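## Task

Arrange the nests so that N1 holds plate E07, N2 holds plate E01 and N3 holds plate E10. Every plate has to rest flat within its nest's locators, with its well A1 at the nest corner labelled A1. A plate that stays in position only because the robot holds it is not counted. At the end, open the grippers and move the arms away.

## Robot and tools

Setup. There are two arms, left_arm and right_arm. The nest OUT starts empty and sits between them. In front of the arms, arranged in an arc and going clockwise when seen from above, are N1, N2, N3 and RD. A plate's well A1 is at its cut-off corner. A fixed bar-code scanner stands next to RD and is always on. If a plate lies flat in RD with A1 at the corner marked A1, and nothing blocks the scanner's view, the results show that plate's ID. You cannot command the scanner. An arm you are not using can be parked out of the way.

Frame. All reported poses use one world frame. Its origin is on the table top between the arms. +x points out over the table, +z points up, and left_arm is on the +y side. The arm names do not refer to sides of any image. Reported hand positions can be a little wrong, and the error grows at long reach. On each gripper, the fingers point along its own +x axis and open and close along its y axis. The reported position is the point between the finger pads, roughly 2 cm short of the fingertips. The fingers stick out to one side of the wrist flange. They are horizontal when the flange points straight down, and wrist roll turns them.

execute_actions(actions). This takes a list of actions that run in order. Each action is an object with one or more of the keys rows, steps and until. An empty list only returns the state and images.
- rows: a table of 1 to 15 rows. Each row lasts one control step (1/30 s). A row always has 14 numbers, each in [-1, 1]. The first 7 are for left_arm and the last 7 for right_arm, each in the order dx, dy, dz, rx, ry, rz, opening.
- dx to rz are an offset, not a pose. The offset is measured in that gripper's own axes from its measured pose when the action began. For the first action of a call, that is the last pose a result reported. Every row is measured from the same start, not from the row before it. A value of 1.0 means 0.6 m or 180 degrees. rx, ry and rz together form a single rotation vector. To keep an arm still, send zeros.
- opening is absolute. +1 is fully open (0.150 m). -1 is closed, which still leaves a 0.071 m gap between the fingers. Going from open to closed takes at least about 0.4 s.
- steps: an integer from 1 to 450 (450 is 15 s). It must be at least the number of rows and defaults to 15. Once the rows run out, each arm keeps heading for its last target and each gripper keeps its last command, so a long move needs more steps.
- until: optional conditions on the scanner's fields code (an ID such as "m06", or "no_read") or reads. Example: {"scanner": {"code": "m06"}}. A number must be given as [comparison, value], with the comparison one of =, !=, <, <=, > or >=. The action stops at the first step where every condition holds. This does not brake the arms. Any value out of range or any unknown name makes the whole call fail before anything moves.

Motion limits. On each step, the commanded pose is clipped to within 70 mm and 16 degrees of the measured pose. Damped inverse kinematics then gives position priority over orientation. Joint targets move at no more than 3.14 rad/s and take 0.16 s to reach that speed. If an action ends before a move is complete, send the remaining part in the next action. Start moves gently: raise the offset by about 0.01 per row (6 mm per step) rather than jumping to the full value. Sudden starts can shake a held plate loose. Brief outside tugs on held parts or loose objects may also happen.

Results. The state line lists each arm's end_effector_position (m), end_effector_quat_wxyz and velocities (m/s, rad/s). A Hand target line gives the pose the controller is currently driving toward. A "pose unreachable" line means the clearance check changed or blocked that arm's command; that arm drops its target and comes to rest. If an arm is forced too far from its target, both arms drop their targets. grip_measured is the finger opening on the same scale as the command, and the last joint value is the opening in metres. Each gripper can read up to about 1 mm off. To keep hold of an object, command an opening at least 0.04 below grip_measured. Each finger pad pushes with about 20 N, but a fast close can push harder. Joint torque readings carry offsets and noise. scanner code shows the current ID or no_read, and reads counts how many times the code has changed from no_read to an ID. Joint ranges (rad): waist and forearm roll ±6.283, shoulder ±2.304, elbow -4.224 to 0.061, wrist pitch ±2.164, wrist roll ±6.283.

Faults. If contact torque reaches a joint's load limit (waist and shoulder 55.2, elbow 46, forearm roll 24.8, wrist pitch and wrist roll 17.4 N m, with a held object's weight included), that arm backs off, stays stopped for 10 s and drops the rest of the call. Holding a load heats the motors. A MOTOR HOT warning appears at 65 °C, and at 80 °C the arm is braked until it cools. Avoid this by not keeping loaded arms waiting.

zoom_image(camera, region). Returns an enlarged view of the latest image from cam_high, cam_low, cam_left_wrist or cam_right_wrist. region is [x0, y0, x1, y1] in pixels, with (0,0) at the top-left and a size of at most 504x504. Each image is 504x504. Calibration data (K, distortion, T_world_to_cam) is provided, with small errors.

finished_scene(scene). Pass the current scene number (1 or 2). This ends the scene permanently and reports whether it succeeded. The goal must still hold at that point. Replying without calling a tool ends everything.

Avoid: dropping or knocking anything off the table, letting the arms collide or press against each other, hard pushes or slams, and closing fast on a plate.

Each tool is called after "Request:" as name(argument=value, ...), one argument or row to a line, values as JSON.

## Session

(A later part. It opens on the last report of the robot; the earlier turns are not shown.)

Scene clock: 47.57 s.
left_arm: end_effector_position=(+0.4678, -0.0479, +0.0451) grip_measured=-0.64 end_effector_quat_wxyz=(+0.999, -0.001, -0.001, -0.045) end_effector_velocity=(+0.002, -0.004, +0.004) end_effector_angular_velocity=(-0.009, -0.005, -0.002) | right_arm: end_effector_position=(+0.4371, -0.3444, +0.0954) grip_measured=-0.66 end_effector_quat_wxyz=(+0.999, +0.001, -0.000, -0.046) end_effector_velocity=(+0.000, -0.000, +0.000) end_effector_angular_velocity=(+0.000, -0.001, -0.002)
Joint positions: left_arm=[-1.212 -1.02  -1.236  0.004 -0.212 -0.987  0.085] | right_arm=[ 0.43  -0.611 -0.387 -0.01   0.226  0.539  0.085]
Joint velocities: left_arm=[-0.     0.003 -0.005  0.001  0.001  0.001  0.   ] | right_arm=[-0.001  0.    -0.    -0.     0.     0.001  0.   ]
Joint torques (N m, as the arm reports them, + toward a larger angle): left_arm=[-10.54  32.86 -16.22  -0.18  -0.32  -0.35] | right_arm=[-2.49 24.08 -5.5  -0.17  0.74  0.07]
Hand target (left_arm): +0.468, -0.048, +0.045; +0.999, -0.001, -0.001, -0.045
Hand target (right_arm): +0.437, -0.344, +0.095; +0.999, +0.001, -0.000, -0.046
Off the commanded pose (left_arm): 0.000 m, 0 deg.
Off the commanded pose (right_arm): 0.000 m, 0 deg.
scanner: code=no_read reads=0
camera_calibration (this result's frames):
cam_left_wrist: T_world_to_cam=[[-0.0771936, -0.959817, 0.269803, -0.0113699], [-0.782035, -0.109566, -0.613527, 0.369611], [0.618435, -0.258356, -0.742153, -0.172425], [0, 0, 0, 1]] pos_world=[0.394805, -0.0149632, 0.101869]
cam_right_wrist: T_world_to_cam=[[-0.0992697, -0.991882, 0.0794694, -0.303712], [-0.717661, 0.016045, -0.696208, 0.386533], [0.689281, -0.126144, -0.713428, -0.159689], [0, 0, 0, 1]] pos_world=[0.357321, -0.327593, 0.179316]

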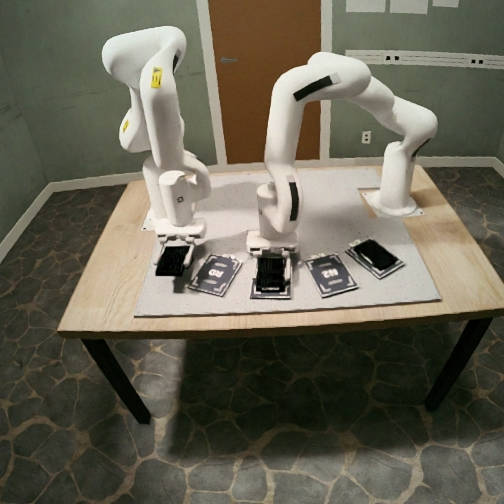

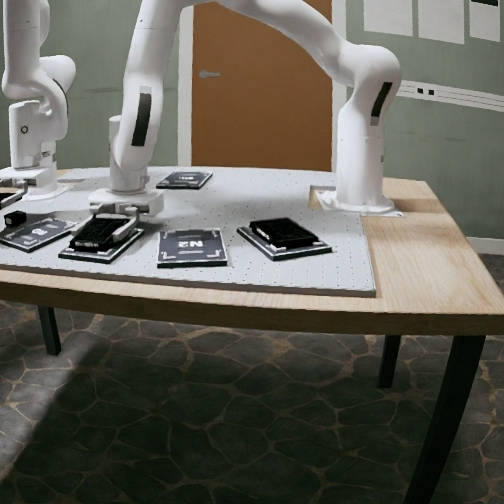

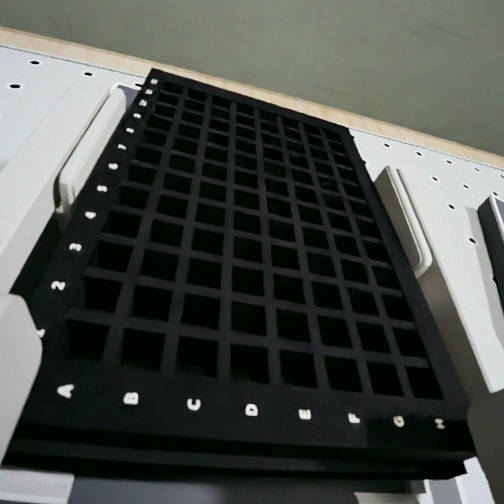

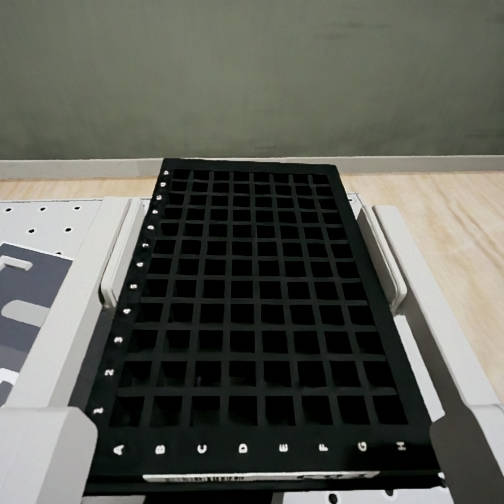

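Request:
execute_actions(
  actions=[
    {"rows":[[0,0.001,-0.003,0,0,0,-0.8,0,0,0,0,0,0,-0.8],[0,0.001,-0.006,0,0,0,-0.8,0,0,0,0,0,0,-0.8],[0,0.001,-0.009,0,0,0,-0.8,0,0,0,0,0,0,-0.8],[0,0.001,-0.012,0,0,0,-0.8,0,0,0,0,0,0,-0.8],[0,0.001,-0.014,0,0,0,-0.8,0,0,0,0,0,0,-0.8]],"steps":14},
    {"rows":[[0,0,0,0,0,0,-0.66,0,0,0,0,0,0,-0.8],[0,0,0,0,0,0,-0.62,0,0,0,0,0,0,-0.8],[0,0,0,0,0,0,-0.55,0,0,0,0,0,0,-0.8],[0,0,0,0,0,0,-0.2,0,0,0,0,0,0,-0.8]],"steps":10},
    {"rows":[[0,0,0.03,0,0,0,-0.2,0,0,0,0,0,0,-0.8],[0,0,0.06,0,0,0,-0.2,0,0,0,0,0,0,-0.8],[-0.03,0,0.1,0,0,0,-0.2,0,0,0,0,0,0,-0.8],[-0.08,0,0.15,0,0,0,-0.2,0,0,0,0,0,0,-0.8]],"steps":18},
  ],
)

Request:
zoom_image(
  camera="cam_low",
  region=[40,200,160,275],
)

Scene clock: 53.60 s.
left_arm: end_effector_position=(+0.4200, -0.0426, +0.1259) grip_measured=-0.20 end_effector_quat_wxyz=(+0.999, -0.001, -0.001, -0.044) end_effector_velocity=(-0.001, -0.002, +0.004) end_effector_angular_velocity=(-0.005, -0.003, -0.001) | right_arm: end_effector_position=(+0.4371, -0.3444, +0.0954) grip_measured=-0.66 end_effector_quat_wxyz=(+0.999, +0.001, -0.000, -0.046) end_effector_velocity=(-0.000, -0.000, +0.000) end_effector_angular_velocity=(+0.000, -0.000, -0.001)
Joint positions: left_arm=[-1.285 -0.809 -1.089  0.004 -0.277 -1.06   0.103] | right_arm=[ 0.43  -0.611 -0.387 -0.01   0.226  0.539  0.085]
Joint velocities: left_arm=[-0.002  0.007  0.     0.001 -0.001 -0.003 -0.   ] | right_arm=[ 0.    -0.     0.    -0.001  0.001  0.002  0.   ]
Joint torques (N m, as the arm reports them, + toward a larger angle): left_arm=[-11.99  31.01 -16.5   -0.1   -0.25  -0.61] | right_arm=[-2.54 23.92 -5.52 -0.29  0.69  0.08]
Hand target (left_arm): +0.420, -0.043, +0.127; +0.999, -0.001, -0.001, -0.045
Hand target (right_arm): +0.437, -0.344, +0.095; +0.999, +0.001, -0.000, -0.046
Off the commanded pose (left_arm): 0.001 m, 0 deg.
Off the commanded pose (right_arm): 0.000 m, 0 deg.
scanner: code=no_read reads=0
camera_calibration (this result's frames):
cam_left_wrist: T_world_to_cam=[[-0.0765124, -0.960105, 0.268968, -0.0318959], [-0.782243, -0.109468, -0.61328, 0.382476], [0.618257, -0.257321, -0.74266, -0.0813051], [0, 0, 0, 1]] pos_world=[0.347016, -0.00967592, 0.182762]
cam_right_wrist: T_world_to_cam=[[-0.0992696, -0.991882, 0.0794695, -0.303713], [-0.717661, 0.0160449, -0.696208, 0.386533], [0.689281, -0.126144, -0.713428, -0.159689], [0, 0, 0, 1]] pos_world=[0.357321, -0.327593, 0.179316]

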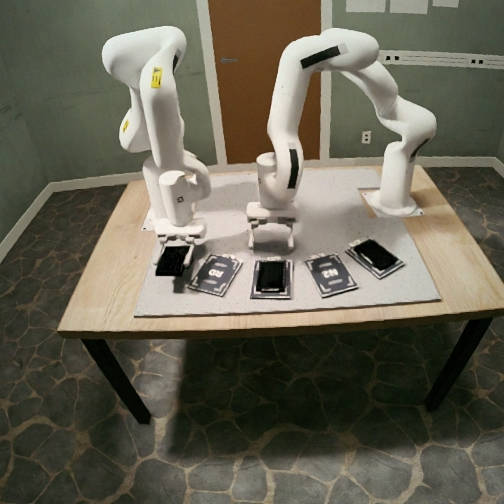

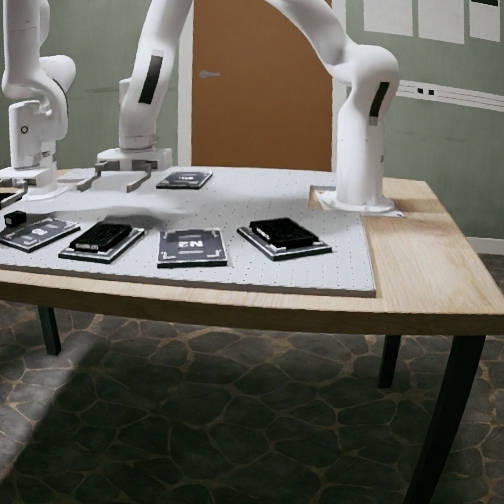

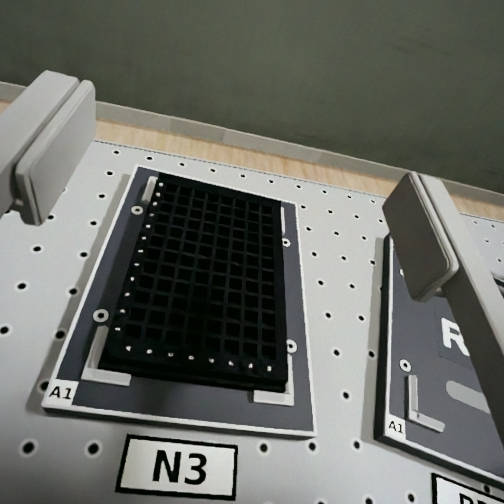

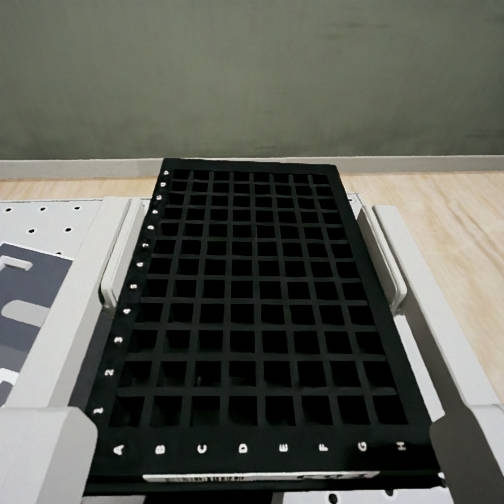

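Region (40, 200, 160, 275) of cam_low's 504x504 image, scaled by 4.200, with more detail than that image has; it fills the top 315 rows of this view, and the rest is white.

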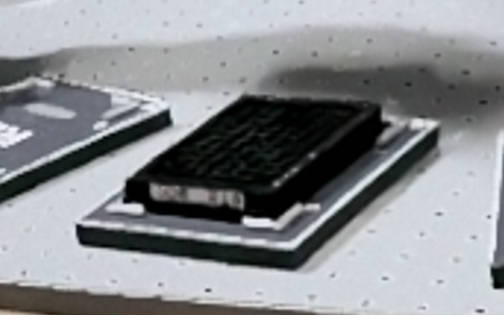

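Request:
execute_actions(
  actions=[
    {"rows":[[0,0.2,0,0,0,0,-0.2,0,0,0,0,0,0,-0.8],[-0.03,0.95,0,0,0,0,-0.2,0,0,0,0,0,0,-0.8]],"steps":45},
    {"rows":[[0,0,0,0,0,0,-0.2,0,0.02,0,0,0,0,-0.8],[0,0,0,0,0,0,-0.2,0,0.04,0,0,0,0.005,-0.8],[0,0,0,0,0,0,-0.2,0,0.07,0,0,0,0.01,-0.8],[0,0,0,0,0,0,-0.2,-0.005,0.1,0,0,0,0.015,-0.8],[0,0,0,0,0,0,-0.2,-0.005,0.13,0,0,0,0.02,-0.8],[0,0,0,0,0,0,-0.2,-0.01,0.16,0,0,0,0.025,-0.8],[0,0,0,0,0,0,-0.2,-0.01,0.19,0,0,0,0.03,-0.8],[0,0,0,0,0,0,-0.2,-0.01,0.22,0,0,0,0.03,-0.8],[0,0,0,0,0,0,-0.2,-0.015,0.25,0,0,0,0.035,-0.8],[0,0,0,0,0,0,-0.2,-0.015,0.28,0,0,0,0.04,-0.8],[0,0,0,0,0,0,-0.2,-0.015,0.31,0,0,0,0.04,-0.8],[0,0,0,0,0,0,-0.2,-0.02,0.34,0,0,0,0.045,-0.8],[0,0,0,0,0,0,-0.2,-0.02,0.37,0,0,0,0.05,-0.8],[0,0,0,0,0,0,-0.2,-0.039,0.799,0,0,0,0.102,-0.8]],"steps":60},
  ],
)

Scene clock: 63.30 s.
left_arm: end_effector_position=(+0.4518, +0.5271, +0.1256) grip_measured=-0.20 end_effector_quat_wxyz=(+0.999, -0.023, +0.009, -0.042) end_effector_velocity=(+0.000, -0.000, +0.000) end_effector_angular_velocity=(+0.000, -0.001, -0.002) | right_arm: end_effector_position=(+0.4581, +0.1351, +0.0964) grip_measured=-0.66 end_effector_quat_wxyz=(+0.994, +0.001, -0.000, +0.113) end_effector_velocity=(+0.000, +0.001, +0.001) end_effector_angular_velocity=(+0.002, -0.001, +0.001)
Joint positions: left_arm=[ 0.157 -0.482 -0.346  0.344  0.11   0.041  0.103] | right_arm=[ 1.101 -0.977 -1.335  0.004 -0.356  0.877  0.085]
Joint velocities: left_arm=[-0.     0.    -0.    -0.     0.001  0.002  0.   ] | right_arm=[ 0.     0.    -0.002 -0.     0.    -0.    -0.   ]
Joint torques (N m, as the arm reports them, + toward a larger angle): left_arm=[-10.51  18.42  -9.93  -0.73  -0.28  -0.44] | right_arm=[ -3.08  50.28 -13.92  -0.23   0.65   0.03]
Hand target (left_arm): +0.452, +0.527, +0.126; +0.999, -0.023, +0.009, -0.042
Hand target (right_arm): +0.458, +0.135, +0.096; +0.994, +0.001, -0.000, +0.113
Off the commanded pose (left_arm): 0.000 m, 0 deg.
Off the commanded pose (right_arm): 0.000 m, 0 deg.
scanner: code=no_read reads=0
camera_calibration (this result's frames):
cam_left_wrist: T_world_to_cam=[[-0.0661266, -0.947934, 0.311524, 0.501083], [-0.795004, -0.138618, -0.590554, 0.487767], [0.60299, -0.286714, -0.744445, 0.0679945], [0, 0, 0, 1]] pos_world=[0.379911, 0.562102, 0.182571]
cam_right_wrist: T_world_to_cam=[[0.21821, -0.972688, 0.0791338, 0.0259157], [-0.68594, -0.210548, -0.696532, 0.41073], [0.69417, 0.0977089, -0.713149, -0.145455], [0, 0, 0, 1]] pos_world=[0.377051, 0.125899, 0.180305]

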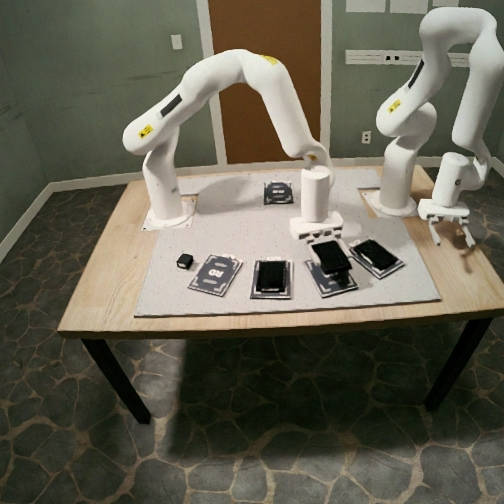

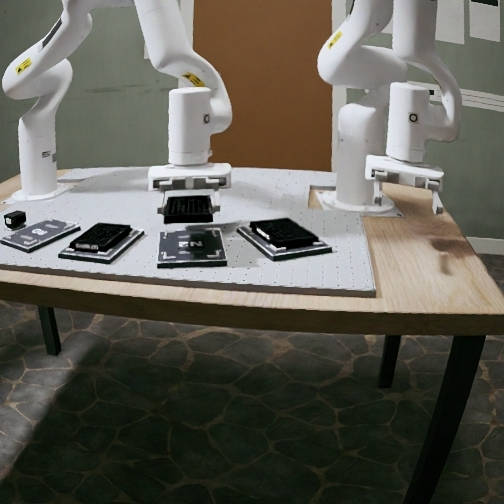

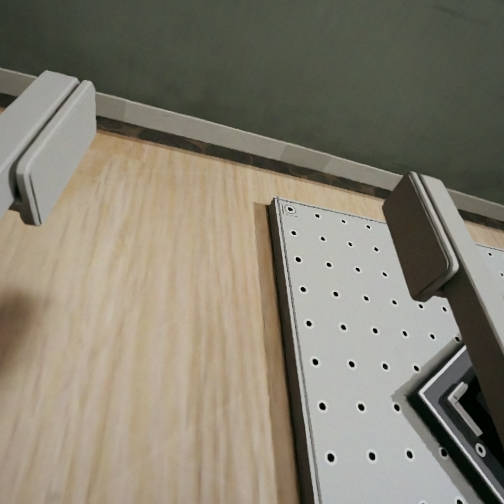

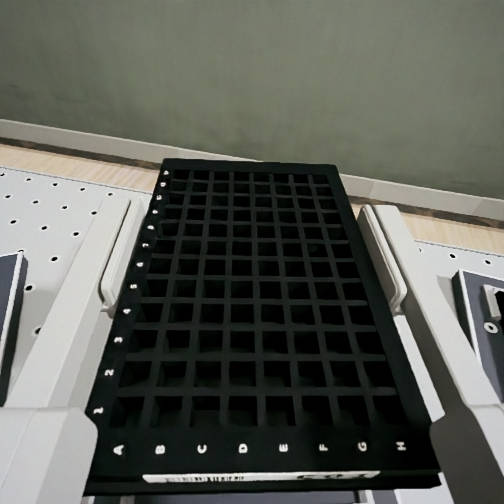

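Request:
execute_actions(
  actions=[
    {"rows":[[0,0,0,0,0,0,-0.2,0,0,-0.02,0,0,0,-0.8],[0,0,0,0,0,0,-0.2,0,0,-0.04,0,0,0,-0.8],[0,0,0,0,0,0,-0.2,0,0,-0.06,0,0,0,-0.8],[0,0,0,0,0,0,-0.2,0,0,-0.086,0,0,0,-0.8]],"steps":22},
  ],
)

Request:
zoom_image(
  camera="cam_low",
  region=[140,200,250,280],
)

Request:
zoom_image(
  camera="cam_high",
  region=[290,235,380,310],
)

Scene clock: 66.40 s.
left_arm: end_effector_position=(+0.4518, +0.5271, +0.1256) grip_measured=-0.20 end_effector_quat_wxyz=(+0.999, -0.023, +0.009, -0.042) end_effector_velocity=(+0.000, -0.000, +0.000) end_effector_angular_velocity=(+0.000, -0.001, -0.002) | right_arm: end_effector_position=(+0.4581, +0.1352, +0.0449) grip_measured=-0.66 end_effector_quat_wxyz=(+0.994, +0.002, -0.000, +0.113) end_effector_velocity=(-0.000, -0.001, -0.001) end_effector_angular_velocity=(-0.001, +0.000, -0.000)
Joint positions: left_arm=[ 0.157 -0.482 -0.346  0.344  0.11   0.041  0.103] | right_arm=[ 1.101 -1.082 -1.381  0.004 -0.297  0.877  0.085]
Joint velocities: left_arm=[ 0.     0.001  0.     0.001 -0.     0.001  0.   ] | right_arm=[-0.    -0.002  0.002 -0.001  0.002  0.001 -0.   ]
Joint torques (N m, as the arm reports them, + toward a larger angle): left_arm=[-10.43  20.2   -9.27  -1.21  -0.14  -0.39] | right_arm=[ -3.5   52.08 -13.09   0.01   0.65   0.  ]
Hand target (left_arm): +0.452, +0.527, +0.126; +0.999, -0.023, +0.009, -0.042
Hand target (right_arm): +0.458, +0.135, +0.045; +0.994, +0.001, -0.000, +0.113
Off the commanded pose (left_arm): 0.000 m, 0 deg.
Off the commanded pose (right_arm): 0.000 m, 0 deg.
scanner: code=no_read reads=0
camera_calibration (this result's frames):
cam_left_wrist: T_world_to_cam=[[-0.0661265, -0.947935, 0.311524, 0.501083], [-0.795004, -0.138618, -0.590554, 0.487767], [0.60299, -0.286714, -0.744445, 0.0679945], [0, 0, 0, 1]] pos_world=[0.379911, 0.562102, 0.182571]
cam_right_wrist: T_world_to_cam=[[0.218185, -0.972702, 0.0790338, 0.0301629], [-0.685863, -0.210448, -0.696637, 0.374906], [0.694253, 0.0977894, -0.713057, -0.182238], [0, 0, 0, 1]] pos_world=[0.377073, 0.126059, 0.128844]

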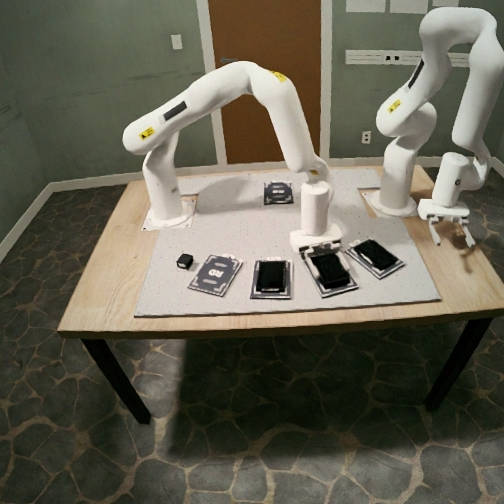

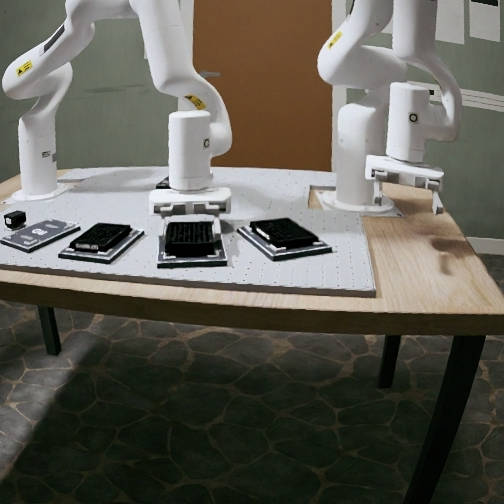

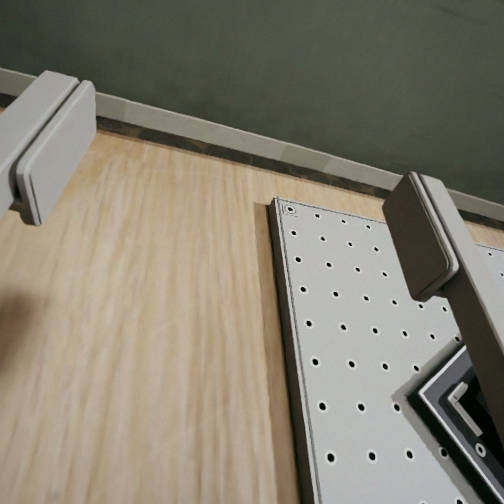

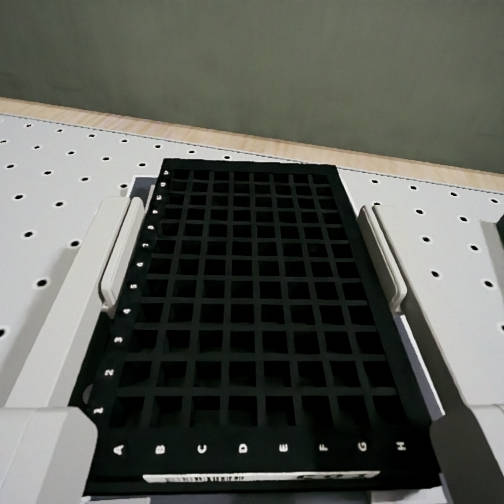

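Region (140, 200, 250, 280) of cam_low's 504x504 image, scaled by 4.582, with more detail than that image has; it fills the top 367 rows of this view, and the rest is white.

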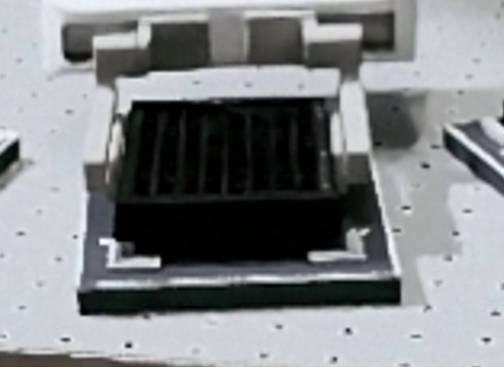

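Region (290, 235, 380, 310) of cam_high's 504x504 image, scaled by 5.600, with more detail than that image has.

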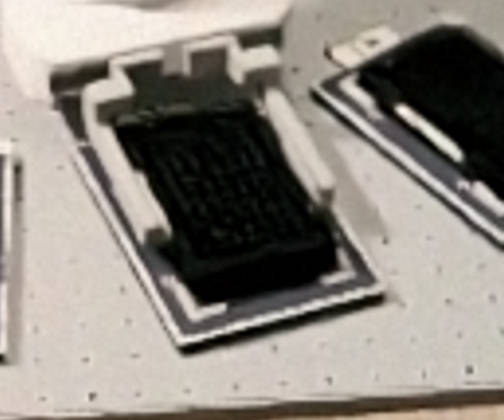

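Request:
execute_actions(
  actions=[
    {"rows":[[0,0,0,0,0,0,-0.2,0,0.0025,0,0,0,0,-0.8]],"steps":8},
    {"rows":[[0,0,0,0,0,0,-0.2,0,0,-0.005,0,0,0,-0.8],[0,0,0,0,0,0,-0.2,0,0,-0.0135,0,0,0,-0.8]],"steps":14},
    {"rows":[[0,0,0,0,0,0,-0.2,0,0,0,0,0,0,-0.66],[0,0,0,0,0,0,-0.2,0,0,0,0,0,0,-0.62],[0,0,0,0,0,0,-0.2,0,0,0,0,0,0,-0.55],[0,0,0,0,0,0,-0.2,0,0,0,0,0,0,-0.2]],"steps":10},
    {"rows":[[0,0,0,0,0,0,-0.2,0,0,0.05,0,0,0,-0.2],[0,0,0,0,0,0,-0.2,0,0,0.1,0,0,0,-0.2],[0,0,0,0,0,0,-0.2,-0.08,0,0.15,0,0,0,-0.2]],"steps":20},
  ],
)

Request:
zoom_image(
  camera="cam_low",
  region=[140,200,250,280],
)

Scene clock: 71.63 s.
left_arm: end_effector_position=(+0.4518, +0.5271, +0.1256) grip_measured=-0.20 end_effector_quat_wxyz=(+0.999, -0.023, +0.009, -0.042) end_effector_velocity=(+0.000, +0.000, +0.000) end_effector_angular_velocity=(+0.000, -0.002, -0.000) | right_arm: end_effector_position=(+0.4111, +0.1254, +0.1264) grip_measured=-0.20 end_effector_quat_wxyz=(+0.994, +0.001, -0.000, +0.113) end_effector_velocity=(-0.000, +0.003, +0.004) end_effector_angular_velocity=(+0.007, -0.003, +0.002)
Joint positions: left_arm=[ 0.157 -0.482 -0.346  0.344  0.11   0.041  0.103] | right_arm=[ 1.166 -0.872 -1.22   0.003 -0.346  0.942  0.103]
Joint velocities: left_arm=[ 0.     0.    -0.     0.     0.001 -0.     0.   ] | right_arm=[ 0.002  0.005 -0.001  0.     0.001 -0.001  0.   ]
Joint torques (N m, as the arm reports them, + toward a larger angle): left_arm=[-9.5  18.73 -9.18 -0.72 -0.18 -0.51] | right_arm=[ -3.3   46.85 -13.87   0.12   0.65   0.09]
Hand target (left_arm): +0.452, +0.527, +0.126; +0.999, -0.023, +0.009, -0.042
Hand target (right_arm): +0.411, +0.126, +0.127; +0.994, +0.002, -0.000, +0.113
Off the commanded pose (left_arm): 0.000 m, 0 deg.
Off the commanded pose (right_arm): 0.001 m, 0 deg.
scanner: code=no_read reads=0
camera_calibration (this result's frames):
cam_left_wrist: T_world_to_cam=[[-0.0661267, -0.947935, 0.311524, 0.501083], [-0.795004, -0.138618, -0.590554, 0.487767], [0.60299, -0.286714, -0.744445, 0.0679945], [0, 0, 0, 1]] pos_world=[0.379911, 0.562102, 0.182571]
cam_right_wrist: T_world_to_cam=[[0.217952, -0.972728, 0.0793579, 0.0245004], [-0.686073, -0.210538, -0.696403, 0.397443], [0.694118, 0.0973373, -0.71325, -0.09045], [0, 0, 0, 1]] pos_world=[0.330118, 0.116313, 0.210323]

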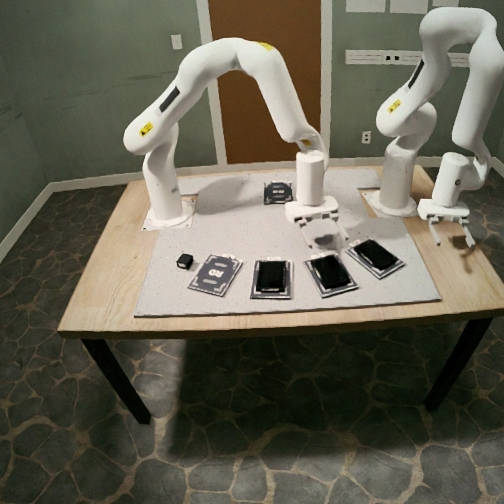

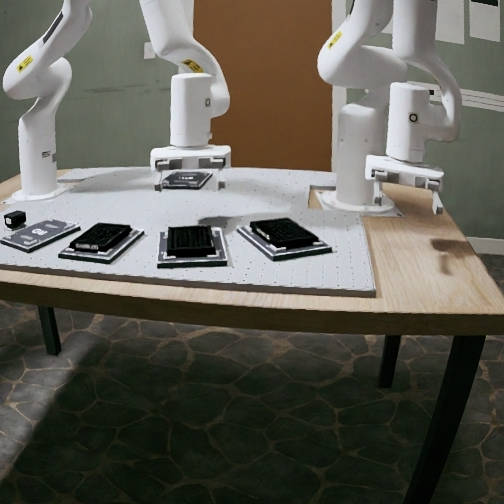

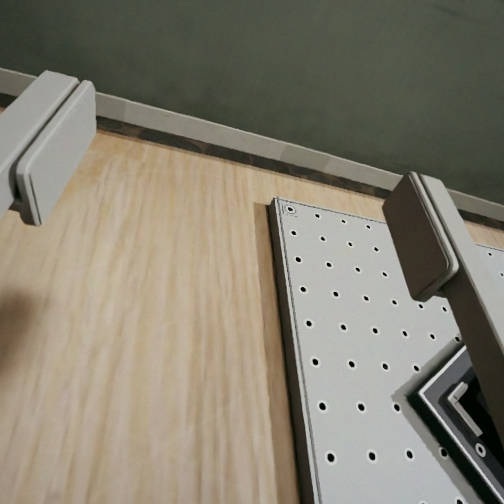

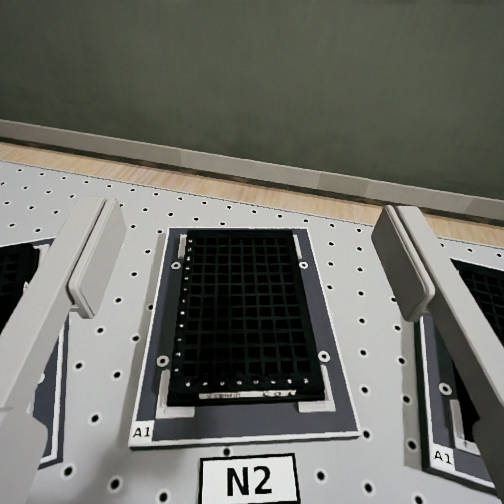

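Region (140, 200, 250, 280) of cam_low's 504x504 image, scaled by 4.582, with more detail than that image has; it fills the top 367 rows of this view, and the rest is white.

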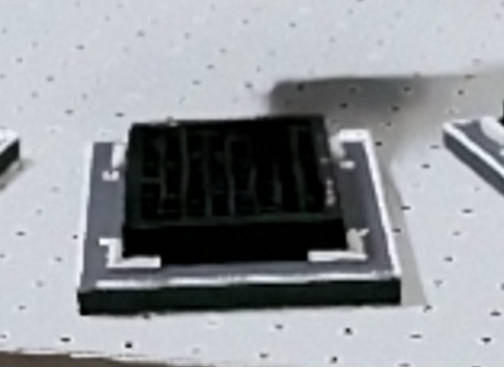

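Seated.

Request:
finished_scene(
  scene=2,
)

The scene is finished: the task was done.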